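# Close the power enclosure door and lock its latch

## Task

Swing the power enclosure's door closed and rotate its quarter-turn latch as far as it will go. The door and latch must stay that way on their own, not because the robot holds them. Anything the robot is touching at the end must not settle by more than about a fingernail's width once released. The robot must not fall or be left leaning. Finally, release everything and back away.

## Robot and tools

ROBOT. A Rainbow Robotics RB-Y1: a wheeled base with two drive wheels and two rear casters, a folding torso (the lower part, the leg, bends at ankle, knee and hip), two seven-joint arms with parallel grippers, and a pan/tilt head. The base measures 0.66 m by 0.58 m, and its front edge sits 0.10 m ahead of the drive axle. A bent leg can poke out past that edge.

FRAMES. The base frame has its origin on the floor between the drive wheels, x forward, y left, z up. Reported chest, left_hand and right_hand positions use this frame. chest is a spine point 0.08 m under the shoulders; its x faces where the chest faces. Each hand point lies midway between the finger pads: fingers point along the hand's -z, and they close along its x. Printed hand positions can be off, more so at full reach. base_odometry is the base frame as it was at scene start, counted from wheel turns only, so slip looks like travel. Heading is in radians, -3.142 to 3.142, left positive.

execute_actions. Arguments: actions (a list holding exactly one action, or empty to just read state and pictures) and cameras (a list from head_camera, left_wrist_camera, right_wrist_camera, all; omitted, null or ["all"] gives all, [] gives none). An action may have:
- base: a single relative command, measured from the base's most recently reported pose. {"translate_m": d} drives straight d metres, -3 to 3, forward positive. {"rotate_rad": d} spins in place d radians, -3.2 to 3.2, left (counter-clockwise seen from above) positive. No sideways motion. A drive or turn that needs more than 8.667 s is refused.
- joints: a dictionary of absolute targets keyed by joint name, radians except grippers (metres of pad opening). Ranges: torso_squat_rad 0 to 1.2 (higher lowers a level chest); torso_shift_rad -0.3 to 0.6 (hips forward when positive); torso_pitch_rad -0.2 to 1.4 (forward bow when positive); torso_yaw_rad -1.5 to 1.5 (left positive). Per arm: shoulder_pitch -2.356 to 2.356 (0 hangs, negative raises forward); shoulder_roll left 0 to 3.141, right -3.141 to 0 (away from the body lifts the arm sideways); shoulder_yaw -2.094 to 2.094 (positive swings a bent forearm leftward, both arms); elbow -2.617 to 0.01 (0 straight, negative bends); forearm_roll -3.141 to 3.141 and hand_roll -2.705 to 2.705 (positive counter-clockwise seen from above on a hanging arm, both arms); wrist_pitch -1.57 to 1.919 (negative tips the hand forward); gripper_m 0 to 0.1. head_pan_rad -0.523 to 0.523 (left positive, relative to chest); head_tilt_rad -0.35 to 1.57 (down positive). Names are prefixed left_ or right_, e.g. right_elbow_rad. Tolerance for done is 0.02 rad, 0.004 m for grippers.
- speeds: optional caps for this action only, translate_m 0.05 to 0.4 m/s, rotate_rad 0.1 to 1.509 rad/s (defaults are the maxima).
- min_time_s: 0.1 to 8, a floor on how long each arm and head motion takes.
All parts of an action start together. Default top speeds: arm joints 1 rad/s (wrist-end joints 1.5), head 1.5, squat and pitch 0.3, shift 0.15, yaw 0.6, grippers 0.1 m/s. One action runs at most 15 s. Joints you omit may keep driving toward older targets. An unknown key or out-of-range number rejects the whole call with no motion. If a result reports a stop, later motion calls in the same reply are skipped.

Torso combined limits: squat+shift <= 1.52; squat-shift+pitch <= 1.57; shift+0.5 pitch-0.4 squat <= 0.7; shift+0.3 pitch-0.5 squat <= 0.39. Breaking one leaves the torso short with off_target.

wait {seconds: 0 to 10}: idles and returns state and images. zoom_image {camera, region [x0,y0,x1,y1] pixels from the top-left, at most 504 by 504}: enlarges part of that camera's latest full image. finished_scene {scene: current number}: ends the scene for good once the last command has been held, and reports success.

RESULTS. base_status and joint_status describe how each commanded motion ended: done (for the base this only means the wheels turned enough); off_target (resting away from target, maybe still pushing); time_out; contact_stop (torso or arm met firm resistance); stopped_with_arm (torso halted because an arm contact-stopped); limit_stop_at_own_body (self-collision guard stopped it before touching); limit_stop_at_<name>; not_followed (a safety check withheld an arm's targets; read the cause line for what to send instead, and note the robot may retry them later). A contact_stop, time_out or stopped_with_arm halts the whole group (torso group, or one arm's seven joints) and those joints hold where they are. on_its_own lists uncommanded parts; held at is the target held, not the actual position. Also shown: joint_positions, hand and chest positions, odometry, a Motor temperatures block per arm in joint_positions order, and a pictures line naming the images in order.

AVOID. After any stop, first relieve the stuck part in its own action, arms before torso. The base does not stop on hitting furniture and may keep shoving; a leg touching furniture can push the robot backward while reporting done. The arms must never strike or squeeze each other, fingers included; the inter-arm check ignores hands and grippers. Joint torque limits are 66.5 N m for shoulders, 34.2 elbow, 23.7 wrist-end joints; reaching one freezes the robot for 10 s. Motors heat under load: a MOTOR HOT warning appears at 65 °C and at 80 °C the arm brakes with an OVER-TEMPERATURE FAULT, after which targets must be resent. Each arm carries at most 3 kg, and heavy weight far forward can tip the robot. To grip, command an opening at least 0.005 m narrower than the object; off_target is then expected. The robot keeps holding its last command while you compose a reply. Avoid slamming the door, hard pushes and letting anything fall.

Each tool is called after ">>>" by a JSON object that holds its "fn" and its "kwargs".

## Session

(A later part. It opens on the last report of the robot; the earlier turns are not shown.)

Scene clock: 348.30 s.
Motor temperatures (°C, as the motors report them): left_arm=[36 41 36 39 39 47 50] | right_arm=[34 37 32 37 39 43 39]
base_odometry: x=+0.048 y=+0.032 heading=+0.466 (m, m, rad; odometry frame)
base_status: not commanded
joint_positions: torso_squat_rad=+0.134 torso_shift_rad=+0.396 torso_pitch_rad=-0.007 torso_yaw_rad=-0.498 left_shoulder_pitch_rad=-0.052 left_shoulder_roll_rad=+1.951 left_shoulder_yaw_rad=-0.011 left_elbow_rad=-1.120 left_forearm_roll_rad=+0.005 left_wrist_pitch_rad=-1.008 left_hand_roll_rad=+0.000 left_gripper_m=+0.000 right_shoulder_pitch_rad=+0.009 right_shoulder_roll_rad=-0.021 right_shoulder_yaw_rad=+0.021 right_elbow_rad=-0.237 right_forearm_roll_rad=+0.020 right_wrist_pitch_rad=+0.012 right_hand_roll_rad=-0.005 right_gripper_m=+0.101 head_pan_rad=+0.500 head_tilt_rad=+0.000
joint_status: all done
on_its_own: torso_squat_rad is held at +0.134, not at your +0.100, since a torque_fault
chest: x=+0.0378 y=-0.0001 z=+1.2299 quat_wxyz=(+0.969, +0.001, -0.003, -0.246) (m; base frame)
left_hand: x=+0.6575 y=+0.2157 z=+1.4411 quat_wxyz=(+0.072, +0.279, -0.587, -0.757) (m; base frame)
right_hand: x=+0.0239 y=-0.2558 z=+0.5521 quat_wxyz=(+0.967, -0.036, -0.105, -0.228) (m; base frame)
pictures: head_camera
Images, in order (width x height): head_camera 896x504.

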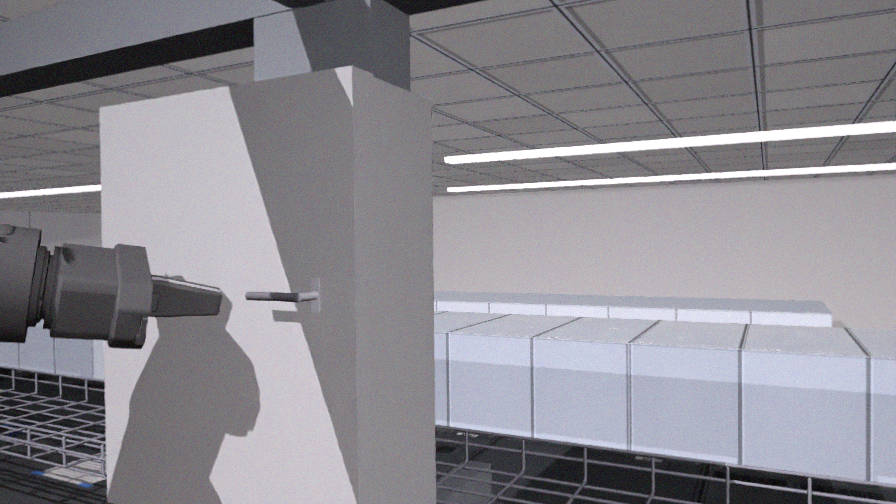

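Missed left. Try elbow -1.22.

>>> {"fn": "execute_actions", "kwargs": {"actions": [{"joints": {"left_shoulder_roll_rad": 2.35}}], "cameras": []}}

>>> {"fn": "execute_actions", "kwargs": {"actions": [{"joints": {"left_elbow_rad": -1.22}}], "cameras": []}}

>>> {"fn": "execute_actions", "kwargs": {"actions": [{"joints": {"left_shoulder_roll_rad": 1.95}, "min_time_s": 2.5}], "cameras": ["head_camera"]}}

Scene clock: 352.67 s.
Motor temperatures (°C, as the motors report them): left_arm=[36 41 36 39 38 46 50] | right_arm=[34 37 32 37 39 43 39]
base_odometry: x=+0.048 y=+0.032 heading=+0.465 (m, m, rad; odometry frame)
base_status: not commanded
joint_positions: torso_squat_rad=+0.134 torso_shift_rad=+0.397 torso_pitch_rad=-0.005 torso_yaw_rad=-0.498 left_shoulder_pitch_rad=-0.051 left_shoulder_roll_rad=+2.350 left_shoulder_yaw_rad=-0.012 left_elbow_rad=-1.120 left_forearm_roll_rad=+0.005 left_wrist_pitch_rad=-1.007 left_hand_roll_rad=+0.000 left_gripper_m=+0.000 right_shoulder_pitch_rad=+0.009 right_shoulder_roll_rad=-0.021 right_shoulder_yaw_rad=+0.021 right_elbow_rad=-0.237 right_forearm_roll_rad=+0.020 right_wrist_pitch_rad=+0.012 right_hand_roll_rad=-0.005 right_gripper_m=+0.101 head_pan_rad=+0.500 head_tilt_rad=+0.000
joint_status: all done
on_its_own: torso_squat_rad is held at +0.134, not at your +0.100, since a torque_fault
chest: x=+0.0386 y=-0.0001 z=+1.2297 quat_wxyz=(+0.969, +0.001, -0.003, -0.246) (m; base frame)
left_hand: x=+0.6235 y=+0.1637 z=+1.5375 quat_wxyz=(-0.026, +0.365, -0.448, -0.816) (m; base frame)
right_hand: x=+0.0238 y=-0.2558 z=+0.5519 quat_wxyz=(+0.967, -0.036, -0.105, -0.228) (m; base frame)
pictures: none
No camera images: the call's "cameras" was empty. Leave "cameras" out to get every camera's image.

Scene clock: 353.33 s.
Motor temperatures (°C, as the motors report them): left_arm=[36 41 36 39 38 46 50] | right_arm=[34 37 32 37 39 43 39]
base_odometry: x=+0.048 y=+0.032 heading=+0.465 (m, m, rad; odometry frame)
base_status: not commanded
joint_positions: torso_squat_rad=+0.134 torso_shift_rad=+0.397 torso_pitch_rad=-0.005 torso_yaw_rad=-0.498 left_shoulder_pitch_rad=-0.051 left_shoulder_roll_rad=+2.350 left_shoulder_yaw_rad=-0.012 left_elbow_rad=-1.220 left_forearm_roll_rad=+0.005 left_wrist_pitch_rad=-1.007 left_hand_roll_rad=+0.000 left_gripper_m=+0.000 right_shoulder_pitch_rad=+0.009 right_shoulder_roll_rad=-0.021 right_shoulder_yaw_rad=+0.021 right_elbow_rad=-0.237 right_forearm_roll_rad=+0.020 right_wrist_pitch_rad=+0.012 right_hand_roll_rad=-0.005 right_gripper_m=+0.101 head_pan_rad=+0.500 head_tilt_rad=+0.000
joint_status: all done
on_its_own: torso_squat_rad is held at +0.134, not at your +0.100, since a torque_fault
chest: x=+0.0386 y=-0.0002 z=+1.2297 quat_wxyz=(+0.969, +0.001, -0.003, -0.246) (m; base frame)
left_hand: x=+0.6102 y=+0.1377 z=+1.5085 quat_wxyz=(-0.048, +0.324, -0.446, -0.833) (m; base frame)
right_hand: x=+0.0238 y=-0.2558 z=+0.5519 quat_wxyz=(+0.967, -0.036, -0.105, -0.228) (m; base frame)
pictures: none
No camera images: the call's "cameras" was empty. Leave "cameras" out to get every camera's image.

Scene clock: 356.13 s.
Motor temperatures (°C, as the motors report them): left_arm=[36 41 36 39 38 46 50] | right_arm=[34 37 32 37 39 43 39]
base_odometry: x=+0.048 y=+0.032 heading=+0.465 (m, m, rad; odometry frame)
base_status: not commanded
joint_positions: torso_squat_rad=+0.134 torso_shift_rad=+0.397 torso_pitch_rad=-0.006 torso_yaw_rad=-0.498 left_shoulder_pitch_rad=-0.052 left_shoulder_roll_rad=+1.951 left_shoulder_yaw_rad=-0.012 left_elbow_rad=-1.220 left_forearm_roll_rad=+0.005 left_wrist_pitch_rad=-1.008 left_hand_roll_rad=+0.000 left_gripper_m=+0.000 right_shoulder_pitch_rad=+0.009 right_shoulder_roll_rad=-0.021 right_shoulder_yaw_rad=+0.021 right_elbow_rad=-0.237 right_forearm_roll_rad=+0.020 right_wrist_pitch_rad=+0.012 right_hand_roll_rad=-0.005 right_gripper_m=+0.101 head_pan_rad=+0.500 head_tilt_rad=+0.000
joint_status: all done
on_its_own: torso_squat_rad is held at +0.134, not at your +0.100, since a torque_fault
chest: x=+0.0383 y=-0.0001 z=+1.2298 quat_wxyz=(+0.969, +0.001, -0.003, -0.246) (m; base frame)
left_hand: x=+0.6400 y=+0.1821 z=+1.4247 quat_wxyz=(+0.043, +0.240, -0.589, -0.770) (m; base frame)
right_hand: x=+0.0238 y=-0.2558 z=+0.5520 quat_wxyz=(+0.967, -0.036, -0.105, -0.228) (m; base frame)
pictures: head_camera
Images, in order (width x height): head_camera 896x504.

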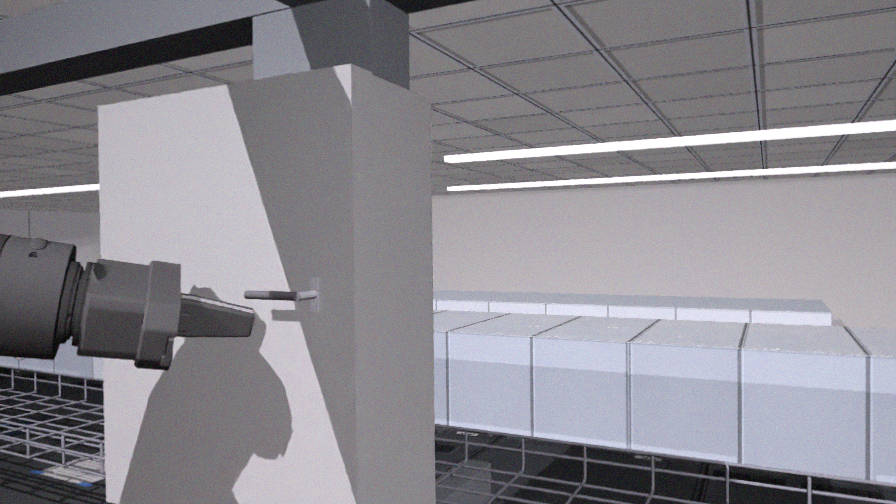

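>>> {"fn": "execute_actions", "kwargs": {"actions": [{"joints": {"left_shoulder_roll_rad": 2.35}}], "cameras": []}}

>>> {"fn": "execute_actions", "kwargs": {"actions": [{"joints": {"left_elbow_rad": -1.27}}], "cameras": []}}

>>> {"fn": "execute_actions", "kwargs": {"actions": [{"joints": {"left_shoulder_roll_rad": 1.95, "left_elbow_rad": -1.4}, "min_time_s": 3}], "cameras": ["head_camera"]}}

Scene clock: 360.03 s.
Motor temperatures (°C, as the motors report them): left_arm=[36 41 36 39 38 45 50] | right_arm=[34 37 32 37 39 43 39]
base_odometry: x=+0.048 y=+0.032 heading=+0.465 (m, m, rad; odometry frame)
base_status: not commanded
joint_positions: torso_squat_rad=+0.134 torso_shift_rad=+0.397 torso_pitch_rad=-0.005 torso_yaw_rad=-0.498 left_shoulder_pitch_rad=-0.051 left_shoulder_roll_rad=+2.350 left_shoulder_yaw_rad=-0.012 left_elbow_rad=-1.220 left_forearm_roll_rad=+0.005 left_wrist_pitch_rad=-1.007 left_hand_roll_rad=+0.000 left_gripper_m=+0.000 right_shoulder_pitch_rad=+0.009 right_shoulder_roll_rad=-0.021 right_shoulder_yaw_rad=+0.021 right_elbow_rad=-0.237 right_forearm_roll_rad=+0.020 right_wrist_pitch_rad=+0.012 right_hand_roll_rad=-0.005 right_gripper_m=+0.101 head_pan_rad=+0.500 head_tilt_rad=+0.000
joint_status: all done
on_its_own: torso_squat_rad is held at +0.134, not at your +0.100, since a torque_fault
chest: x=+0.0386 y=-0.0001 z=+1.2297 quat_wxyz=(+0.969, +0.001, -0.003, -0.246) (m; base frame)
left_hand: x=+0.6102 y=+0.1377 z=+1.5085 quat_wxyz=(-0.048, +0.324, -0.446, -0.833) (m; base frame)
right_hand: x=+0.0238 y=-0.2558 z=+0.5519 quat_wxyz=(+0.967, -0.036, -0.105, -0.228) (m; base frame)
pictures: none
No camera images: the call's "cameras" was empty. Leave "cameras" out to get every camera's image.

Scene clock: 360.87 s.
Motor temperatures (°C, as the motors report them): left_arm=[36 41 36 39 38 45 50] | right_arm=[34 37 32 37 39 43 39]
base_odometry: x=+0.048 y=+0.032 heading=+0.465 (m, m, rad; odometry frame)
base_status: not commanded
joint_positions: torso_squat_rad=+0.134 torso_shift_rad=+0.397 torso_pitch_rad=-0.005 torso_yaw_rad=-0.498 left_shoulder_pitch_rad=-0.051 left_shoulder_roll_rad=+2.350 left_shoulder_yaw_rad=-0.012 left_elbow_rad=-1.270 left_forearm_roll_rad=+0.005 left_wrist_pitch_rad=-1.007 left_hand_roll_rad=+0.000 left_gripper_m=+0.000 right_shoulder_pitch_rad=+0.009 right_shoulder_roll_rad=-0.021 right_shoulder_yaw_rad=+0.021 right_elbow_rad=-0.237 right_forearm_roll_rad=+0.020 right_wrist_pitch_rad=+0.012 right_hand_roll_rad=-0.005 right_gripper_m=+0.101 head_pan_rad=+0.500 head_tilt_rad=+0.000
joint_status: all done
on_its_own: torso_squat_rad is held at +0.134, not at your +0.100, since a torque_fault
chest: x=+0.0386 y=-0.0001 z=+1.2297 quat_wxyz=(+0.969, +0.001, -0.003, -0.246) (m; base frame)
left_hand: x=+0.6022 y=+0.1254 z=+1.4939 quat_wxyz=(-0.059, +0.303, -0.445, -0.841) (m; base frame)
right_hand: x=+0.0238 y=-0.2558 z=+0.5519 quat_wxyz=(+0.967, -0.036, -0.105, -0.228) (m; base frame)
pictures: none
No camera images: the call's "cameras" was empty. Leave "cameras" out to get every camera's image.

Scene clock: 362.67 s.
Motor temperatures (°C, as the motors report them): left_arm=[36 41 36 39 38 45 50] | right_arm=[34 37 32 37 39 43 39]
base_odometry: x=+0.048 y=+0.032 heading=+0.465 (m, m, rad; odometry frame)
base_status: not commanded
joint_positions: torso_squat_rad=+0.134 torso_shift_rad=+0.397 torso_pitch_rad=-0.006 torso_yaw_rad=-0.498 left_shoulder_pitch_rad=-0.061 left_shoulder_roll_rad=+2.222 left_shoulder_yaw_rad=-0.004 left_elbow_rad=-1.312 left_forearm_roll_rad=+0.008 left_wrist_pitch_rad=-1.003 left_hand_roll_rad=+0.000 left_gripper_m=+0.000 right_shoulder_pitch_rad=+0.009 right_shoulder_roll_rad=-0.021 right_shoulder_yaw_rad=+0.021 right_elbow_rad=-0.237 right_forearm_roll_rad=+0.020 right_wrist_pitch_rad=+0.012 right_hand_roll_rad=-0.005 right_gripper_m=+0.101 head_pan_rad=+0.500 head_tilt_rad=+0.000
joint_status: left_shoulder_roll_rad contact_stop_at_left_elbow_rad (moved -0.128 of -0.400); left_elbow_rad contact_stop (moved -0.042 of -0.130)
on_its_own: torso_squat_rad is held at +0.134, not at your +0.100, since a torque_fault; left_shoulder_roll_rad is held at +2.222, not at your +1.950, since a contact_stop; left_elbow_rad is held at -1.313, not at your -1.400, since a contact_stop
chest: x=+0.0384 y=-0.0001 z=+1.2297 quat_wxyz=(+0.969, +0.001, -0.003, -0.246) (m; base frame)
left_hand: x=+0.6020 y=+0.1275 z=+1.4687 quat_wxyz=(-0.046, +0.266, -0.498, -0.824) (m; base frame)
right_hand: x=+0.0238 y=-0.2558 z=+0.5519 quat_wxyz=(+0.967, -0.036, -0.105, -0.228) (m; base frame)
pictures: head_camera
Images, in order (width x height): head_camera 896x504.

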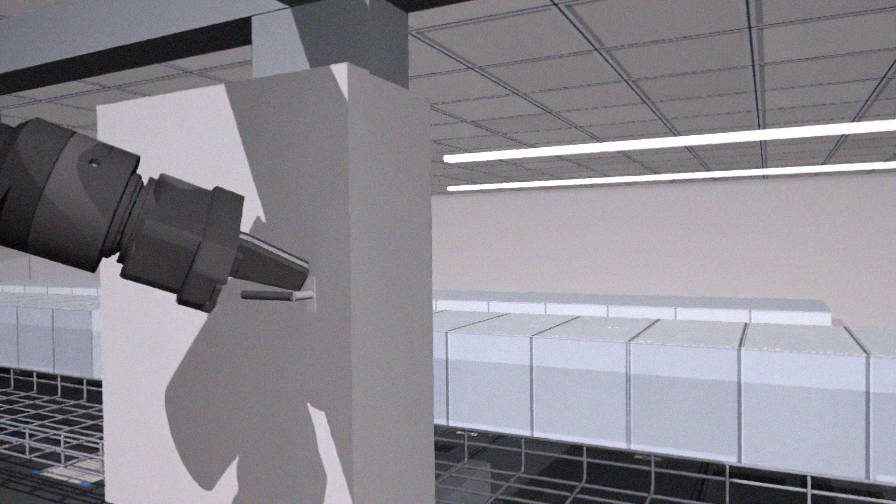

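Keep elbow fixed at -1.26.

>>> {"fn": "execute_actions", "kwargs": {"actions": [{"joints": {"left_shoulder_roll_rad": 2.3, "left_elbow_rad": -1.25}}], "cameras": []}}

>>> {"fn": "execute_actions", "kwargs": {"actions": [{"joints": {"left_shoulder_roll_rad": 2.0}, "min_time_s": 3}], "cameras": ["head_camera"]}}

Scene clock: 365.47 s.
Motor temperatures (°C, as the motors report them): left_arm=[36 41 36 39 38 45 50] | right_arm=[34 37 32 37 39 43 39]
base_odometry: x=+0.048 y=+0.032 heading=+0.465 (m, m, rad; odometry frame)
base_status: not commanded
joint_positions: torso_squat_rad=+0.134 torso_shift_rad=+0.397 torso_pitch_rad=-0.005 torso_yaw_rad=-0.498 left_shoulder_pitch_rad=-0.061 left_shoulder_roll_rad=+2.300 left_shoulder_yaw_rad=-0.004 left_elbow_rad=-1.250 left_forearm_roll_rad=+0.008 left_wrist_pitch_rad=-1.004 left_hand_roll_rad=+0.000 left_gripper_m=+0.000 right_shoulder_pitch_rad=+0.009 right_shoulder_roll_rad=-0.021 right_shoulder_yaw_rad=+0.021 right_elbow_rad=-0.237 right_forearm_roll_rad=+0.020 right_wrist_pitch_rad=+0.012 right_hand_roll_rad=-0.005 right_gripper_m=+0.101 head_pan_rad=+0.500 head_tilt_rad=+0.000
joint_status: all done
on_its_own: torso_squat_rad is held at +0.134, not at your +0.100, since a torque_fault
chest: x=+0.0386 y=-0.0001 z=+1.2297 quat_wxyz=(+0.969, +0.001, -0.003, -0.246) (m; base frame)
left_hand: x=+0.6076 y=+0.1343 z=+1.4980 quat_wxyz=(-0.048, +0.306, -0.470, -0.827) (m; base frame)
right_hand: x=+0.0238 y=-0.2558 z=+0.5519 quat_wxyz=(+0.967, -0.036, -0.105, -0.228) (m; base frame)
pictures: none
No camera images: the call's "cameras" was empty. Leave "cameras" out to get every camera's image.

Scene clock: 368.73 s.
Motor temperatures (°C, as the motors report them): left_arm=[36 41 36 39 38 45 50] | right_arm=[34 37 32 37 39 43 39]
base_odometry: x=+0.048 y=+0.032 heading=+0.465 (m, m, rad; odometry frame)
base_status: not commanded
joint_positions: torso_squat_rad=+0.134 torso_shift_rad=+0.395 torso_pitch_rad=-0.009 torso_yaw_rad=-0.498 left_shoulder_pitch_rad=-0.069 left_shoulder_roll_rad=+2.005 left_shoulder_yaw_rad=+0.005 left_elbow_rad=-1.248 left_forearm_roll_rad=+0.012 left_wrist_pitch_rad=-1.002 left_hand_roll_rad=+0.000 left_gripper_m=-0.001 right_shoulder_pitch_rad=+0.009 right_shoulder_roll_rad=-0.021 right_shoulder_yaw_rad=+0.021 right_elbow_rad=-0.237 right_forearm_roll_rad=+0.020 right_wrist_pitch_rad=+0.012 right_hand_roll_rad=-0.005 right_gripper_m=+0.101 head_pan_rad=+0.500 head_tilt_rad=+0.000
joint_status: all done
on_its_own: torso_squat_rad is held at +0.134, not at your +0.100, since a torque_fault
chest: x=+0.0364 y=-0.0007 z=+1.2301 quat_wxyz=(+0.969, +0.002, -0.004, -0.247) (m; base frame)
left_hand: x=+0.6254 y=+0.1636 z=+1.4502 quat_wxyz=(+0.012, +0.250, -0.581, -0.774) (m; base frame)
right_hand: x=+0.0240 y=-0.2557 z=+0.5520 quat_wxyz=(+0.967, -0.035, -0.106, -0.228) (m; base frame)
pictures: head_camera
Images, in order (width x height): head_camera 896x504.

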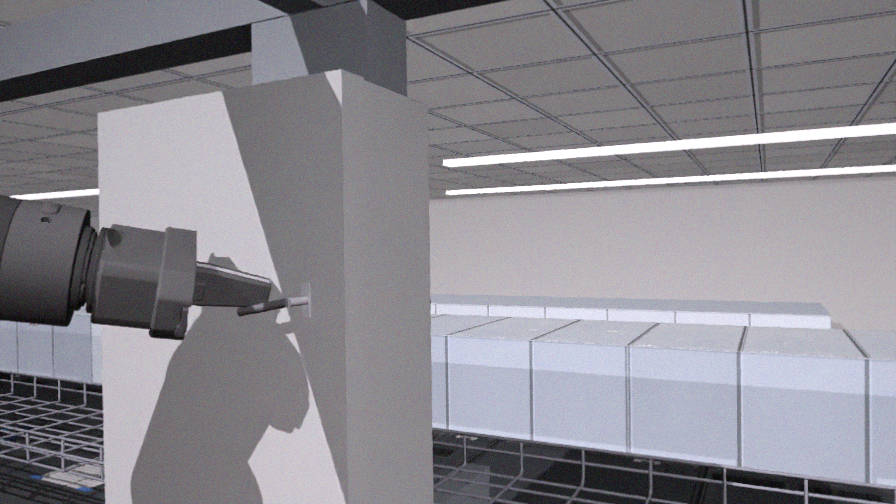

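Turning. Continue down and inward.

>>> {"fn": "execute_actions", "kwargs": {"actions": [{"joints": {"left_shoulder_roll_rad": 1.75, "left_elbow_rad": -1.4}, "min_time_s": 3}], "cameras": ["head_camera"]}}

Scene clock: 370.77 s.
Motor temperatures (°C, as the motors report them): left_arm=[36 41 36 39 39 45 50] | right_arm=[34 37 32 37 39 43 39]
base_odometry: x=+0.048 y=+0.032 heading=+0.466 (m, m, rad; odometry frame)
base_status: not commanded
joint_positions: torso_squat_rad=+0.134 torso_shift_rad=+0.396 torso_pitch_rad=-0.007 torso_yaw_rad=-0.498 left_shoulder_pitch_rad=-0.078 left_shoulder_roll_rad=+2.002 left_shoulder_yaw_rad=+0.014 left_elbow_rad=-1.250 left_forearm_roll_rad=+0.015 left_wrist_pitch_rad=-1.000 left_hand_roll_rad=+0.000 left_gripper_m=+0.000 right_shoulder_pitch_rad=+0.009 right_shoulder_roll_rad=-0.020 right_shoulder_yaw_rad=+0.021 right_elbow_rad=-0.237 right_forearm_roll_rad=+0.020 right_wrist_pitch_rad=+0.012 right_hand_roll_rad=-0.005 right_gripper_m=+0.101 head_pan_rad=+0.500 head_tilt_rad=+0.000
joint_status: left_shoulder_roll_rad contact_stop_at_left_elbow_rad (moved -0.003 of -0.255); left_elbow_rad contact_stop (moved -0.002 of -0.152)
on_its_own: torso_squat_rad is held at +0.134, not at your +0.100, since a torque_fault; left_shoulder_pitch_rad is held at -0.076, not at your -0.050, since a contact_stop; left_shoulder_roll_rad is held at +2.001, not at your +1.750, since a contact_stop; left_shoulder_yaw_rad is held at +0.013, not at its first target -0.009, since a contact_stop; left_elbow_rad is held at -1.250, not at your -1.400, since a contact_stop
chest: x=+0.0376 y=+0.0000 z=+1.2299 quat_wxyz=(+0.969, +0.001, -0.003, -0.246) (m; base frame)
left_hand: x=+0.6247 y=+0.1622 z=+1.4560 quat_wxyz=(+0.008, +0.252, -0.588, -0.768) (m; base frame)
right_hand: x=+0.0239 y=-0.2558 z=+0.5521 quat_wxyz=(+0.967, -0.036, -0.105, -0.228) (m; base frame)
pictures: head_camera
Images, in order (width x height): head_camera 896x504.

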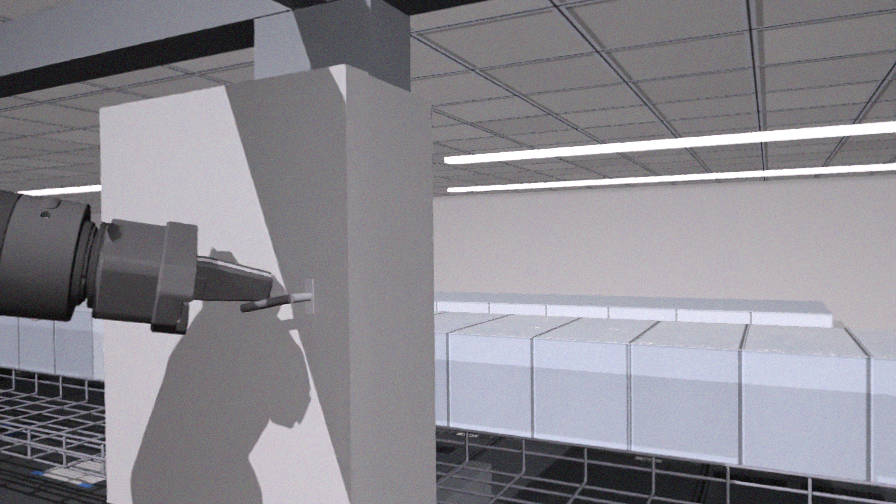

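>>> {"fn": "execute_actions", "kwargs": {"actions": [{"joints": {"left_shoulder_roll_rad": 1.8}, "base": {"translate_m": 0.02}, "min_time_s": 3}], "cameras": ["head_camera"]}}

Scene clock: 382.37 s.
Motor temperatures (°C, as the motors report them): left_arm=[36 41 36 40 38 53 50] | right_arm=[34 37 32 37 39 43 39]
TORQUE FAULT: left_wrist_pitch_rad reached its load limit. The robot stopped for 10 seconds, dropped its targets and accepts commands again. The stop added 9.2 s to the call and to motion_time.
base_odometry: x=+0.062 y=+0.040 heading=+0.466 (m, m, rad; odometry frame)
base_status: done
joint_positions: torso_squat_rad=+0.134 torso_shift_rad=+0.395 torso_pitch_rad=-0.009 torso_yaw_rad=-0.497 left_shoulder_pitch_rad=-0.079 left_shoulder_roll_rad=+1.999 left_shoulder_yaw_rad=+0.015 left_elbow_rad=-1.256 left_forearm_roll_rad=+0.016 left_wrist_pitch_rad=-1.009 left_hand_roll_rad=+0.000 left_gripper_m=-0.001 right_shoulder_pitch_rad=+0.009 right_shoulder_roll_rad=-0.020 right_shoulder_yaw_rad=+0.021 right_elbow_rad=-0.237 right_forearm_roll_rad=+0.020 right_wrist_pitch_rad=+0.012 right_hand_roll_rad=-0.005 right_gripper_m=+0.101 head_pan_rad=+0.500 head_tilt_rad=+0.000
joint_status: left_shoulder_roll_rad torque_fault (moved -0.003 of -0.202)
on_its_own: torso_squat_rad is held at +0.134, not at your +0.100, since a torque_fault; left_shoulder_pitch_rad is held at -0.078, not at your -0.050, since a contact_stop; left_shoulder_roll_rad is held at +1.998, not at your +1.800, since a torque_fault; left_shoulder_yaw_rad is held at +0.015, not at its first target -0.009, since a contact_stop; left_elbow_rad is held at -1.253, not at your -1.400, since a contact_stop
chest: x=+0.0360 y=+0.0006 z=+1.2302 quat_wxyz=(+0.969, +0.001, -0.005, -0.246) (m; base frame)
left_hand: x=+0.6194 y=+0.1610 z=+1.4559 quat_wxyz=(+0.004, +0.247, -0.590, -0.768) (m; base frame)
right_hand: x=+0.0242 y=-0.2558 z=+0.5527 quat_wxyz=(+0.967, -0.036, -0.107, -0.227) (m; base frame)
pictures: head_camera
Images, in order (width x height): head_camera 896x504.

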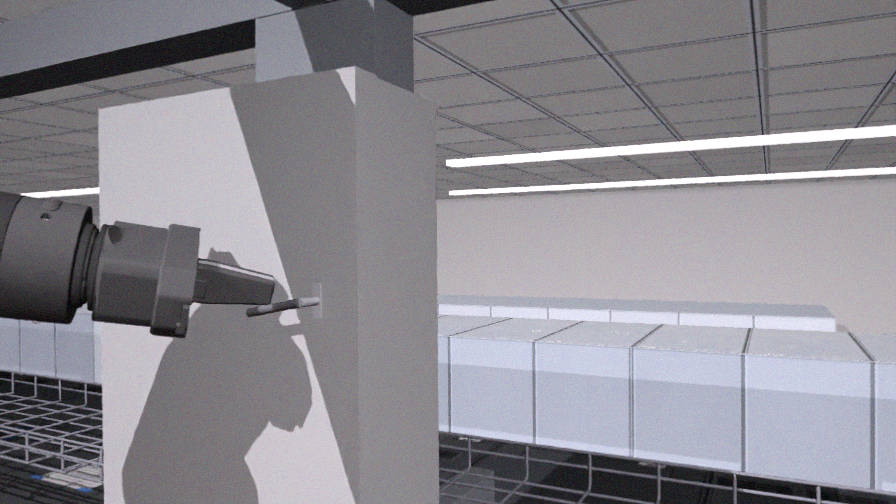

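>>> {"fn": "execute_actions", "kwargs": {"actions": [{"base": {"translate_m": -0.02}}], "cameras": []}}

>>> {"fn": "execute_actions", "kwargs": {"actions": [{"joints": {"left_shoulder_roll_rad": 1.8}, "min_time_s": 3}], "cameras": ["head_camera"]}}

Scene clock: 398.40 s.
Motor temperatures (°C, as the motors report them): left_arm=[36 41 36 41 37 63 50] | right_arm=[34 37 32 37 39 43 39]
base_odometry: x=+0.044 y=+0.031 heading=+0.467 (m, m, rad; odometry frame)
base_status: done
joint_positions: torso_squat_rad=+0.134 torso_shift_rad=+0.397 torso_pitch_rad=-0.006 torso_yaw_rad=-0.498 left_shoulder_pitch_rad=-0.080 left_shoulder_roll_rad=+1.999 left_shoulder_yaw_rad=+0.017 left_elbow_rad=-1.252 left_forearm_roll_rad=+0.016 left_wrist_pitch_rad=-1.004 left_hand_roll_rad=+0.000 left_gripper_m=+0.000 right_shoulder_pitch_rad=+0.009 right_shoulder_roll_rad=-0.020 right_shoulder_yaw_rad=+0.021 right_elbow_rad=-0.237 right_forearm_roll_rad=+0.020 right_wrist_pitch_rad=+0.012 right_hand_roll_rad=-0.005 right_gripper_m=+0.101 head_pan_rad=+0.500 head_tilt_rad=+0.000
joint_status: not commanded
on_its_own: torso_squat_rad is held at +0.134, not at your +0.100, since a torque_fault; left_shoulder_pitch_rad is held at -0.078, not at your -0.050, since a contact_stop; left_shoulder_roll_rad is held at +1.998, not at your +1.800, since a torque_fault; left_shoulder_yaw_rad is held at +0.015, not at its first target -0.009, since a contact_stop; left_elbow_rad is held at -1.253, not at your -1.400, since a contact_stop
chest: x=+0.0380 y=-0.0001 z=+1.2298 quat_wxyz=(+0.969, +0.001, -0.003, -0.246) (m; base frame)
left_hand: x=+0.6239 y=+0.1608 z=+1.4560 quat_wxyz=(+0.006, +0.250, -0.590, -0.767) (m; base frame)
right_hand: x=+0.0238 y=-0.2557 z=+0.5520 quat_wxyz=(+0.967, -0.036, -0.105, -0.228) (m; base frame)
pictures: none
No camera images: the call's "cameras" was empty. Leave "cameras" out to get every camera's image.

Scene clock: 401.67 s.
Motor temperatures (°C, as the motors report them): left_arm=[36 41 36 40 38 61 50] | right_arm=[34 37 32 37 39 43 39]
base_odometry: x=+0.044 y=+0.031 heading=+0.467 (m, m, rad; odometry frame)
base_status: not commanded
joint_positions: torso_squat_rad=+0.134 torso_shift_rad=+0.397 torso_pitch_rad=-0.005 torso_yaw_rad=-0.498 left_shoulder_pitch_rad=-0.079 left_shoulder_roll_rad=+1.801 left_shoulder_yaw_rad=+0.015 left_elbow_rad=-1.252 left_forearm_roll_rad=+0.016 left_wrist_pitch_rad=-1.004 left_hand_roll_rad=+0.000 left_gripper_m=+0.000 right_shoulder_pitch_rad=+0.009 right_shoulder_roll_rad=-0.021 right_shoulder_yaw_rad=+0.021 right_elbow_rad=-0.237 right_forearm_roll_rad=+0.020 right_wrist_pitch_rad=+0.012 right_hand_roll_rad=-0.005 right_gripper_m=+0.101 head_pan_rad=+0.500 head_tilt_rad=+0.000
joint_status: all done
on_its_own: torso_squat_rad is held at +0.134, not at your +0.100, since a torque_fault; left_shoulder_pitch_rad is held at -0.078, not at your -0.050, since a contact_stop; left_shoulder_yaw_rad is held at +0.015, not at its first target -0.009, since a contact_stop; left_elbow_rad is held at -1.253, not at your -1.400, since a contact_stop
chest: x=+0.0386 y=-0.0001 z=+1.2297 quat_wxyz=(+0.969, +0.001, -0.003, -0.246) (m; base frame)
left_hand: x=+0.6365 y=+0.1740 z=+1.4099 quat_wxyz=(+0.052, +0.204, -0.654, -0.727) (m; base frame)
right_hand: x=+0.0237 y=-0.2557 z=+0.5519 quat_wxyz=(+0.967, -0.036, -0.105, -0.228) (m; base frame)
pictures: head_camera
Images, in order (width x height): head_camera 896x504.

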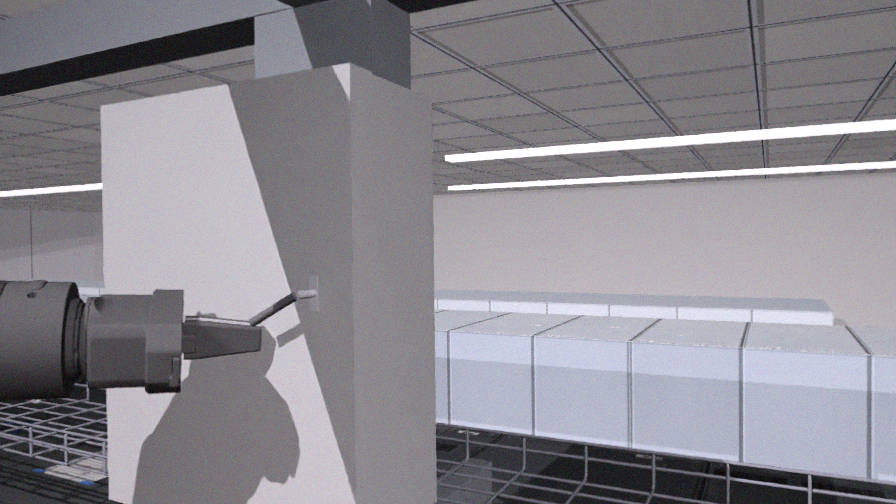

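>>> {"fn": "execute_actions", "kwargs": {"actions": [{"joints": {"left_elbow_rad": -1.1}}], "cameras": []}}

>>> {"fn": "execute_actions", "kwargs": {"actions": [{"joints": {"left_shoulder_roll_rad": 1.98}}], "cameras": []}}

>>> {"fn": "execute_actions", "kwargs": {"actions": [{"joints": {"left_elbow_rad": -1.28}}], "cameras": []}}

>>> {"fn": "execute_actions", "kwargs": {"actions": [{"joints": {"left_shoulder_roll_rad": 1.75, "left_elbow_rad": -1.42}, "min_time_s": 3}], "cameras": ["head_camera"]}}

Scene clock: 404.90 s.
Motor temperatures (°C, as the motors report them): left_arm=[36 41 36 40 37 59 50] | right_arm=[34 37 32 37 39 43 39]
base_odometry: x=+0.044 y=+0.031 heading=+0.467 (m, m, rad; odometry frame)
base_status: not commanded
joint_positions: torso_squat_rad=+0.134 torso_shift_rad=+0.397 torso_pitch_rad=-0.005 torso_yaw_rad=-0.498 left_shoulder_pitch_rad=-0.079 left_shoulder_roll_rad=+1.801 left_shoulder_yaw_rad=+0.015 left_elbow_rad=-1.100 left_forearm_roll_rad=+0.016 left_wrist_pitch_rad=-1.005 left_hand_roll_rad=+0.000 left_gripper_m=+0.000 right_shoulder_pitch_rad=+0.009 right_shoulder_roll_rad=-0.021 right_shoulder_yaw_rad=+0.021 right_elbow_rad=-0.237 right_forearm_roll_rad=+0.020 right_wrist_pitch_rad=+0.012 right_hand_roll_rad=-0.005 right_gripper_m=+0.101 head_pan_rad=+0.500 head_tilt_rad=+0.000
joint_status: all done
on_its_own: torso_squat_rad is held at +0.134, not at your +0.100, since a torque_fault; left_shoulder_pitch_rad is held at -0.078, not at your -0.050, since a contact_stop; left_shoulder_yaw_rad is held at +0.015, not at its first target -0.009, since a contact_stop
chest: x=+0.0385 y=-0.0001 z=+1.2297 quat_wxyz=(+0.969, +0.001, -0.003, -0.246) (m; base frame)
left_hand: x=+0.6666 y=+0.2271 z=+1.4245 quat_wxyz=(+0.100, +0.259, -0.648, -0.709) (m; base frame)
right_hand: x=+0.0238 y=-0.2558 z=+0.5519 quat_wxyz=(+0.967, -0.036, -0.105, -0.228) (m; base frame)
pictures: none
No camera images: the call's "cameras" was empty. Leave "cameras" out to get every camera's image.

Scene clock: 405.73 s.
Motor temperatures (°C, as the motors report them): left_arm=[36 41 36 40 37 59 50] | right_arm=[34 37 32 37 39 43 39]
base_odometry: x=+0.044 y=+0.031 heading=+0.467 (m, m, rad; odometry frame)
base_status: not commanded
joint_positions: torso_squat_rad=+0.134 torso_shift_rad=+0.397 torso_pitch_rad=-0.005 torso_yaw_rad=-0.498 left_shoulder_pitch_rad=-0.078 left_shoulder_roll_rad=+1.980 left_shoulder_yaw_rad=+0.015 left_elbow_rad=-1.100 left_forearm_roll_rad=+0.016 left_wrist_pitch_rad=-1.004 left_hand_roll_rad=+0.000 left_gripper_m=+0.000 right_shoulder_pitch_rad=+0.009 right_shoulder_roll_rad=-0.021 right_shoulder_yaw_rad=+0.021 right_elbow_rad=-0.237 right_forearm_roll_rad=+0.020 right_wrist_pitch_rad=+0.012 right_hand_roll_rad=-0.005 right_gripper_m=+0.101 head_pan_rad=+0.500 head_tilt_rad=+0.000
joint_status: all done
on_its_own: torso_squat_rad is held at +0.134, not at your +0.100, since a torque_fault; left_shoulder_pitch_rad is held at -0.078, not at your -0.050, since a contact_stop; left_shoulder_yaw_rad is held at +0.015, not at its first target -0.009, since a contact_stop
chest: x=+0.0385 y=-0.0002 z=+1.2297 quat_wxyz=(+0.969, +0.001, -0.003, -0.246) (m; base frame)
left_hand: x=+0.6539 y=+0.2129 z=+1.4751 quat_wxyz=(+0.056, +0.302, -0.594, -0.744) (m; base frame)
right_hand: x=+0.0238 y=-0.2558 z=+0.5519 quat_wxyz=(+0.967, -0.036, -0.105, -0.228) (m; base frame)
pictures: none
No camera images: the call's "cameras" was empty. Leave "cameras" out to get every camera's image.

Scene clock: 406.60 s.
Motor temperatures (°C, as the motors report them): left_arm=[36 41 36 40 37 58 50] | right_arm=[34 37 32 37 39 43 39]
base_odometry: x=+0.044 y=+0.031 heading=+0.468 (m, m, rad; odometry frame)
base_status: not commanded
joint_positions: torso_squat_rad=+0.134 torso_shift_rad=+0.397 torso_pitch_rad=-0.006 torso_yaw_rad=-0.498 left_shoulder_pitch_rad=-0.080 left_shoulder_roll_rad=+1.981 left_shoulder_yaw_rad=+0.016 left_elbow_rad=-1.277 left_forearm_roll_rad=+0.016 left_wrist_pitch_rad=-1.003 left_hand_roll_rad=+0.000 left_gripper_m=-0.001 right_shoulder_pitch_rad=+0.009 right_shoulder_roll_rad=-0.021 right_shoulder_yaw_rad=+0.021 right_elbow_rad=-0.237 right_forearm_roll_rad=+0.020 right_wrist_pitch_rad=+0.012 right_hand_roll_rad=-0.005 right_gripper_m=+0.101 head_pan_rad=+0.500 head_tilt_rad=+0.000
joint_status: all done
on_its_own: torso_squat_rad is held at +0.134, not at your +0.100, since a torque_fault; left_shoulder_pitch_rad is held at -0.078, not at your -0.050, since a contact_stop; left_shoulder_yaw_rad is held at +0.015, not at its first target -0.009, since a contact_stop
chest: x=+0.0385 y=+0.0000 z=+1.2297 quat_wxyz=(+0.969, +0.001, -0.003, -0.246) (m; base frame)
left_hand: x=+0.6206 y=+0.1547 z=+1.4471 quat_wxyz=(+0.004, +0.236, -0.597, -0.767) (m; base frame)
right_hand: x=+0.0238 y=-0.2558 z=+0.5520 quat_wxyz=(+0.967, -0.036, -0.105, -0.228) (m; base frame)
pictures: none
No camera images: the call's "cameras" was empty. Leave "cameras" out to get every camera's image.

Scene clock: 407.83 s.
Motor temperatures (°C, as the motors report them): left_arm=[36 41 36 40 37 58 50] | right_arm=[34 37 32 37 39 43 39]
base_odometry: x=+0.044 y=+0.031 heading=+0.467 (m, m, rad; odometry frame)
base_status: not commanded
joint_positions: torso_squat_rad=+0.134 torso_shift_rad=+0.397 torso_pitch_rad=-0.005 torso_yaw_rad=-0.498 left_shoulder_pitch_rad=-0.083 left_shoulder_roll_rad=+1.976 left_shoulder_yaw_rad=+0.020 left_elbow_rad=-1.278 left_forearm_roll_rad=+0.018 left_wrist_pitch_rad=-0.999 left_hand_roll_rad=+0.000 left_gripper_m=+0.000 right_shoulder_pitch_rad=+0.009 right_shoulder_roll_rad=-0.021 right_shoulder_yaw_rad=+0.021 right_elbow_rad=-0.237 right_forearm_roll_rad=+0.020 right_wrist_pitch_rad=+0.012 right_hand_roll_rad=-0.005 right_gripper_m=+0.101 head_pan_rad=+0.500 head_tilt_rad=+0.000
joint_status: left_shoulder_roll_rad contact_stop_at_left_elbow_rad (moved -0.005 of -0.231); left_elbow_rad contact_stop (moved -0.001 of -0.143)
on_its_own: torso_squat_rad is held at +0.134, not at your +0.100, since a torque_fault; left_shoulder_pitch_rad is held at -0.082, not at your -0.050, since a contact_stop; left_shoulder_roll_rad is held at +1.975, not at your +1.750, since a contact_stop; left_shoulder_yaw_rad is held at +0.019, not at its first target -0.009, since a contact_stop; left_elbow_rad is held at -1.278, not at your -1.420, since a contact_stop
chest: x=+0.0386 y=-0.0001 z=+1.2297 quat_wxyz=(+0.969, +0.001, -0.003, -0.246) (m; base frame)
left_hand: x=+0.6206 y=+0.1539 z=+1.4489 quat_wxyz=(+0.003, +0.237, -0.600, -0.764) (m; base frame)
right_hand: x=+0.0238 y=-0.2558 z=+0.5519 quat_wxyz=(+0.967, -0.036, -0.105, -0.228) (m; base frame)
pictures: head_camera
Images, in order (width x height): head_camera 896x504.

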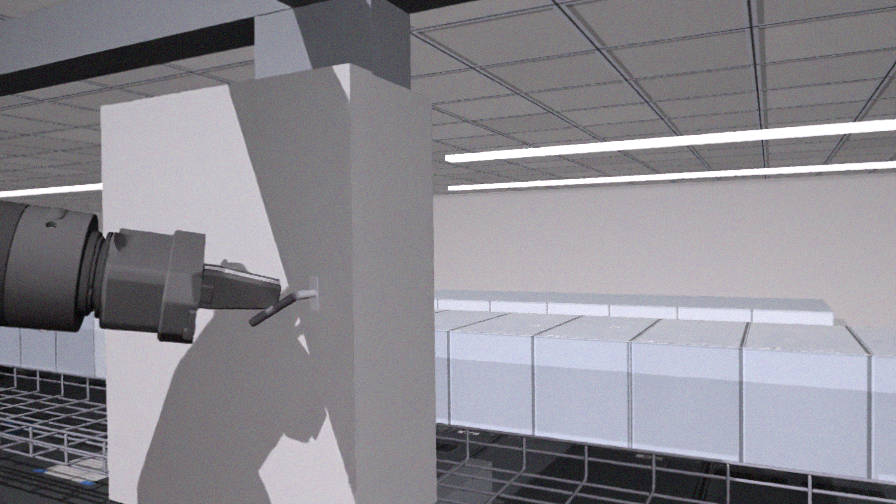

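Roll only works better.

>>> {"fn": "execute_actions", "kwargs": {"actions": [{"joints": {"left_shoulder_roll_rad": 1.8}, "min_time_s": 3}], "cameras": ["head_camera"]}}

Scene clock: 412.20 s.
Motor temperatures (°C, as the motors report them): left_arm=[36 41 36 40 38 57 50] | right_arm=[34 37 32 37 39 43 39]
base_odometry: x=+0.044 y=+0.031 heading=+0.467 (m, m, rad; odometry frame)
base_status: not commanded
joint_positions: torso_squat_rad=+0.134 torso_shift_rad=+0.397 torso_pitch_rad=-0.005 torso_yaw_rad=-0.498 left_shoulder_pitch_rad=-0.084 left_shoulder_roll_rad=+1.801 left_shoulder_yaw_rad=+0.020 left_elbow_rad=-1.276 left_forearm_roll_rad=+0.018 left_wrist_pitch_rad=-0.998 left_hand_roll_rad=+0.000 left_gripper_m=-0.001 right_shoulder_pitch_rad=+0.009 right_shoulder_roll_rad=-0.021 right_shoulder_yaw_rad=+0.021 right_elbow_rad=-0.237 right_forearm_roll_rad=+0.020 right_wrist_pitch_rad=+0.012 right_hand_roll_rad=-0.005 right_gripper_m=+0.101 head_pan_rad=+0.500 head_tilt_rad=+0.000
joint_status: all done
on_its_own: torso_squat_rad is held at +0.134, not at your +0.100, since a torque_fault; left_shoulder_pitch_rad is held at -0.082, not at your -0.050, since a contact_stop; left_shoulder_yaw_rad is held at +0.019, not at its first target -0.009, since a contact_stop; left_elbow_rad is held at -1.278, not at your -1.420, since a contact_stop
chest: x=+0.0389 y=-0.0001 z=+1.2297 quat_wxyz=(+0.969, +0.001, -0.002, -0.246) (m; base frame)
left_hand: x=+0.6316 y=+0.1656 z=+1.4123 quat_wxyz=(+0.043, +0.199, -0.657, -0.726) (m; base frame)
right_hand: x=+0.0238 y=-0.2558 z=+0.5519 quat_wxyz=(+0.967, -0.036, -0.104, -0.228) (m; base frame)
pictures: head_camera
Images, in order (width x height): head_camera 896x504.

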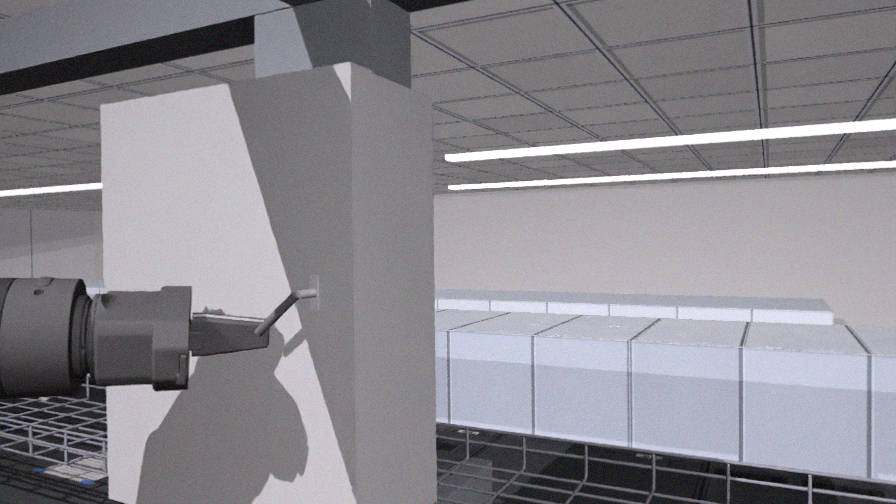

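Now push right with elbow.

>>> {"fn": "execute_actions", "kwargs": {"actions": [{"joints": {"left_elbow_rad": -1.42}, "min_time_s": 2}], "cameras": ["head_camera"]}}

Scene clock: 414.00 s.
Motor temperatures (°C, as the motors report them): left_arm=[36 41 36 40 37 56 50] | right_arm=[34 37 32 37 39 43 39]
base_odometry: x=+0.044 y=+0.031 heading=+0.467 (m, m, rad; odometry frame)
base_status: not commanded
joint_positions: torso_squat_rad=+0.134 torso_shift_rad=+0.397 torso_pitch_rad=-0.005 torso_yaw_rad=-0.498 left_shoulder_pitch_rad=-0.085 left_shoulder_roll_rad=+1.802 left_shoulder_yaw_rad=+0.022 left_elbow_rad=-1.278 left_forearm_roll_rad=+0.019 left_wrist_pitch_rad=-0.994 left_hand_roll_rad=+0.000 left_gripper_m=-0.001 right_shoulder_pitch_rad=+0.009 right_shoulder_roll_rad=-0.021 right_shoulder_yaw_rad=+0.021 right_elbow_rad=-0.237 right_forearm_roll_rad=+0.020 right_wrist_pitch_rad=+0.012 right_hand_roll_rad=-0.005 right_gripper_m=+0.101 head_pan_rad=+0.500 head_tilt_rad=+0.000
joint_status: left_elbow_rad contact_stop (moved -0.002 of -0.144)
on_its_own: torso_squat_rad is held at +0.134, not at your +0.100, since a torque_fault; left_shoulder_pitch_rad is held at -0.084, not at your -0.050, since a contact_stop; left_shoulder_yaw_rad is held at +0.022, not at its first target -0.009, since a contact_stop; left_elbow_rad is held at -1.280, not at your -1.420, since a contact_stop
chest: x=+0.0389 y=+0.0000 z=+1.2296 quat_wxyz=(+0.969, +0.001, -0.002, -0.246) (m; base frame)
left_hand: x=+0.6317 y=+0.1651 z=+1.4138 quat_wxyz=(+0.043, +0.200, -0.658, -0.725) (m; base frame)
right_hand: x=+0.0238 y=-0.2558 z=+0.5519 quat_wxyz=(+0.967, -0.036, -0.104, -0.228) (m; base frame)
pictures: head_camera
Images, in order (width x height): head_camera 896x504.

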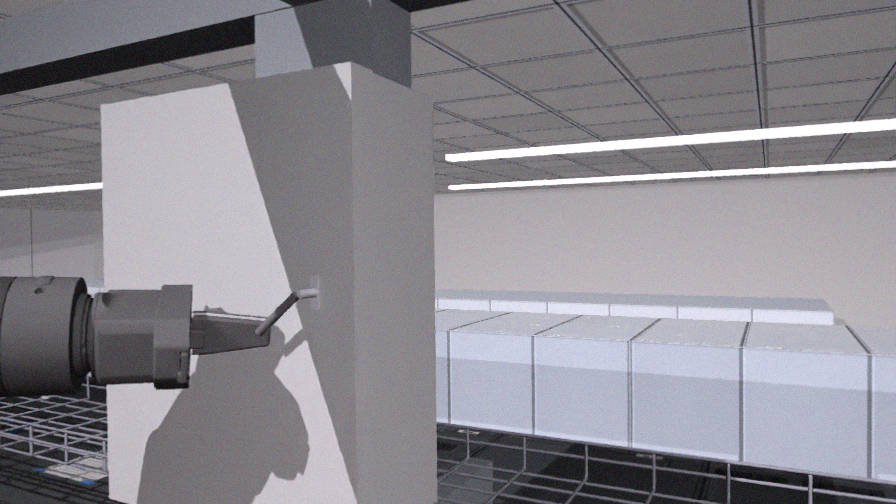

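Use torso yaw to push right.

>>> {"fn": "execute_actions", "kwargs": {"actions": [{"joints": {"torso_yaw_rad": -0.6, "torso_squat_rad": 0.134}}], "cameras": ["head_camera"]}}

Scene clock: 416.63 s.
Motor temperatures (°C, as the motors report them): left_arm=[36 41 36 40 37 55 50] | right_arm=[34 37 32 37 39 43 39]
base_odometry: x=+0.044 y=+0.031 heading=+0.469 (m, m, rad; odometry frame)
base_status: not commanded
joint_positions: torso_squat_rad=+0.134 torso_shift_rad=+0.396 torso_pitch_rad=-0.007 torso_yaw_rad=-0.522 left_shoulder_pitch_rad=-0.082 left_shoulder_roll_rad=+1.801 left_shoulder_yaw_rad=+0.021 left_elbow_rad=-1.274 left_forearm_roll_rad=+0.019 left_wrist_pitch_rad=-0.994 left_hand_roll_rad=+0.001 left_gripper_m=-0.001 right_shoulder_pitch_rad=+0.009 right_shoulder_roll_rad=-0.021 right_shoulder_yaw_rad=+0.021 right_elbow_rad=-0.237 right_forearm_roll_rad=+0.020 right_wrist_pitch_rad=+0.012 right_hand_roll_rad=-0.005 right_gripper_m=+0.101 head_pan_rad=+0.500 head_tilt_rad=+0.000
joint_status: torso_yaw_rad contact_stop (moved -0.024 of -0.102); the others done
on_its_own: torso_yaw_rad is held at -0.524, not at your -0.600, since a contact_stop; left_shoulder_pitch_rad is held at -0.084, not at your -0.050, since a contact_stop; left_shoulder_yaw_rad is held at +0.022, not at its first target -0.009, since a contact_stop; left_elbow_rad is held at -1.280, not at your -1.420, since a contact_stop
chest: x=+0.0378 y=+0.0017 z=+1.2299 quat_wxyz=(+0.966, +0.000, -0.003, -0.258) (m; base frame)
left_hand: x=+0.6355 y=+0.1546 z=+1.4136 quat_wxyz=(+0.036, +0.194, -0.661, -0.724) (m; base frame)
right_hand: x=+0.0176 y=-0.2553 z=+0.5527 quat_wxyz=(+0.964, -0.038, -0.105, -0.239) (m; base frame)
pictures: head_camera
Images, in order (width x height): head_camera 896x504.

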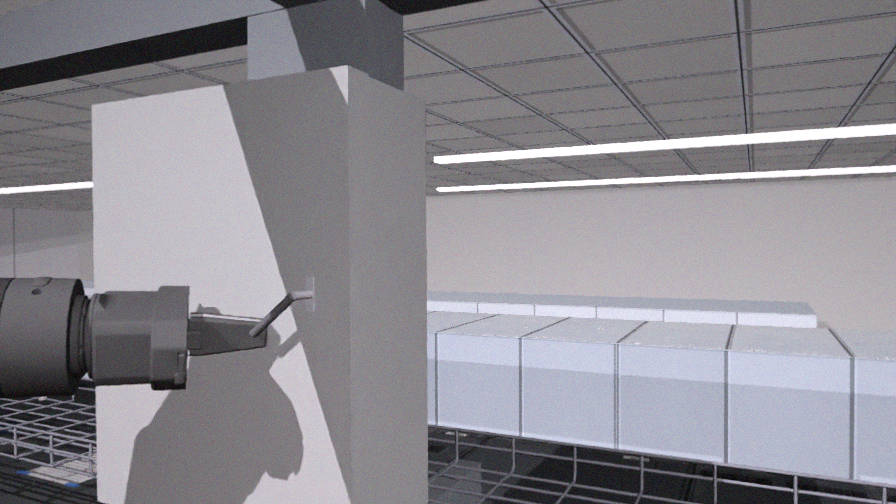

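>>> {"fn": "execute_actions", "kwargs": {"actions": [{"joints": {"torso_yaw_rad": -0.5, "left_elbow_rad": -1.1}}], "cameras": []}}

>>> {"fn": "execute_actions", "kwargs": {"actions": [{"joints": {"left_shoulder_roll_rad": 1.95}}], "cameras": []}}

>>> {"fn": "execute_actions", "kwargs": {"actions": [{"joints": {"left_elbow_rad": -1.32}}], "cameras": []}}

>>> {"fn": "execute_actions", "kwargs": {"actions": [{"joints": {"left_shoulder_roll_rad": 1.75}, "min_time_s": 3}], "cameras": ["head_camera"]}}

Scene clock: 420.37 s.
Motor temperatures (°C, as the motors report them): left_arm=[36 41 36 40 37 54 50] | right_arm=[34 37 32 37 39 43 39]
base_odometry: x=+0.044 y=+0.031 heading=+0.468 (m, m, rad; odometry frame)
base_status: not commanded
joint_positions: torso_squat_rad=+0.134 torso_shift_rad=+0.396 torso_pitch_rad=-0.006 torso_yaw_rad=-0.500 left_shoulder_pitch_rad=-0.084 left_shoulder_roll_rad=+1.802 left_shoulder_yaw_rad=+0.022 left_elbow_rad=-1.100 left_forearm_roll_rad=+0.019 left_wrist_pitch_rad=-0.995 left_hand_roll_rad=+0.001 left_gripper_m=+0.000 right_shoulder_pitch_rad=+0.009 right_shoulder_roll_rad=-0.021 right_shoulder_yaw_rad=+0.021 right_elbow_rad=-0.237 right_forearm_roll_rad=+0.020 right_wrist_pitch_rad=+0.012 right_hand_roll_rad=-0.005 right_gripper_m=+0.101 head_pan_rad=+0.500 head_tilt_rad=+0.000
joint_status: all done
on_its_own: left_shoulder_pitch_rad is held at -0.084, not at your -0.050, since a contact_stop; left_shoulder_yaw_rad is held at +0.022, not at its first target -0.009, since a contact_stop
chest: x=+0.0379 y=+0.0000 z=+1.2299 quat_wxyz=(+0.969, +0.001, -0.003, -0.247) (m; base frame)
left_hand: x=+0.6667 y=+0.2259 z=+1.4321 quat_wxyz=(+0.098, +0.264, -0.652, -0.703) (m; base frame)
right_hand: x=+0.0233 y=-0.2558 z=+0.5521 quat_wxyz=(+0.967, -0.036, -0.105, -0.229) (m; base frame)
pictures: none
No camera images: the call's "cameras" was empty. Leave "cameras" out to get every camera's image.

Scene clock: 421.13 s.
Motor temperatures (°C, as the motors report them): left_arm=[36 41 36 40 37 54 50] | right_arm=[34 37 32 37 39 43 39]
base_odometry: x=+0.044 y=+0.031 heading=+0.468 (m, m, rad; odometry frame)
base_status: not commanded
joint_positions: torso_squat_rad=+0.134 torso_shift_rad=+0.397 torso_pitch_rad=-0.006 torso_yaw_rad=-0.500 left_shoulder_pitch_rad=-0.084 left_shoulder_roll_rad=+1.950 left_shoulder_yaw_rad=+0.022 left_elbow_rad=-1.100 left_forearm_roll_rad=+0.019 left_wrist_pitch_rad=-0.995 left_hand_roll_rad=+0.001 left_gripper_m=+0.000 right_shoulder_pitch_rad=+0.009 right_shoulder_roll_rad=-0.021 right_shoulder_yaw_rad=+0.021 right_elbow_rad=-0.237 right_forearm_roll_rad=+0.020 right_wrist_pitch_rad=+0.012 right_hand_roll_rad=-0.005 right_gripper_m=+0.101 head_pan_rad=+0.500 head_tilt_rad=+0.000
joint_status: all done
on_its_own: left_shoulder_pitch_rad is held at -0.084, not at your -0.050, since a contact_stop; left_shoulder_yaw_rad is held at +0.022, not at its first target -0.009, since a contact_stop
chest: x=+0.0381 y=-0.0001 z=+1.2298 quat_wxyz=(+0.969, +0.001, -0.003, -0.247) (m; base frame)
left_hand: x=+0.6562 y=+0.2139 z=+1.4742 quat_wxyz=(+0.061, +0.300, -0.608, -0.733) (m; base frame)
right_hand: x=+0.0233 y=-0.2557 z=+0.5520 quat_wxyz=(+0.967, -0.036, -0.105, -0.229) (m; base frame)
pictures: none
No camera images: the call's "cameras" was empty. Leave "cameras" out to get every camera's image.

Scene clock: 431.63 s.
Motor temperatures (°C, as the motors report them): left_arm=[36 41 36 40 37 52 50] | right_arm=[34 37 32 37 39 43 39]
TORQUE FAULT: left_elbow_rad reached its load limit. The robot stopped for 10 seconds, dropped its targets and accepts commands again. The stop added 9.1 s to the call and to motion_time.
base_odometry: x=+0.044 y=+0.031 heading=+0.467 (m, m, rad; odometry frame)
base_status: not commanded
joint_positions: torso_squat_rad=+0.134 torso_shift_rad=+0.397 torso_pitch_rad=-0.006 torso_yaw_rad=-0.500 left_shoulder_pitch_rad=-0.087 left_shoulder_roll_rad=+1.951 left_shoulder_yaw_rad=+0.025 left_elbow_rad=-1.305 left_forearm_roll_rad=+0.020 left_wrist_pitch_rad=-0.990 left_hand_roll_rad=+0.000 left_gripper_m=-0.001 right_shoulder_pitch_rad=+0.009 right_shoulder_roll_rad=-0.020 right_shoulder_yaw_rad=+0.021 right_elbow_rad=-0.237 right_forearm_roll_rad=+0.020 right_wrist_pitch_rad=+0.012 right_hand_roll_rad=-0.005 right_gripper_m=+0.101 head_pan_rad=+0.500 head_tilt_rad=+0.000
joint_status: all done
on_its_own: left_shoulder_pitch_rad is held at -0.086, not at your -0.050, since a contact_stop; left_shoulder_yaw_rad is held at +0.024, not at its first target -0.009, since a contact_stop
chest: x=+0.0384 y=+0.0000 z=+1.2297 quat_wxyz=(+0.969, +0.001, -0.003, -0.247) (m; base frame)
left_hand: x=+0.6169 y=+0.1460 z=+1.4450 quat_wxyz=(+0.000, +0.226, -0.612, -0.758) (m; base frame)
right_hand: x=+0.0233 y=-0.2557 z=+0.5520 quat_wxyz=(+0.967, -0.036, -0.105, -0.229) (m; base frame)
pictures: none
No camera images: the call's "cameras" was empty. Leave "cameras" out to get every camera's image.

not run: a stop came earlier in this reply.


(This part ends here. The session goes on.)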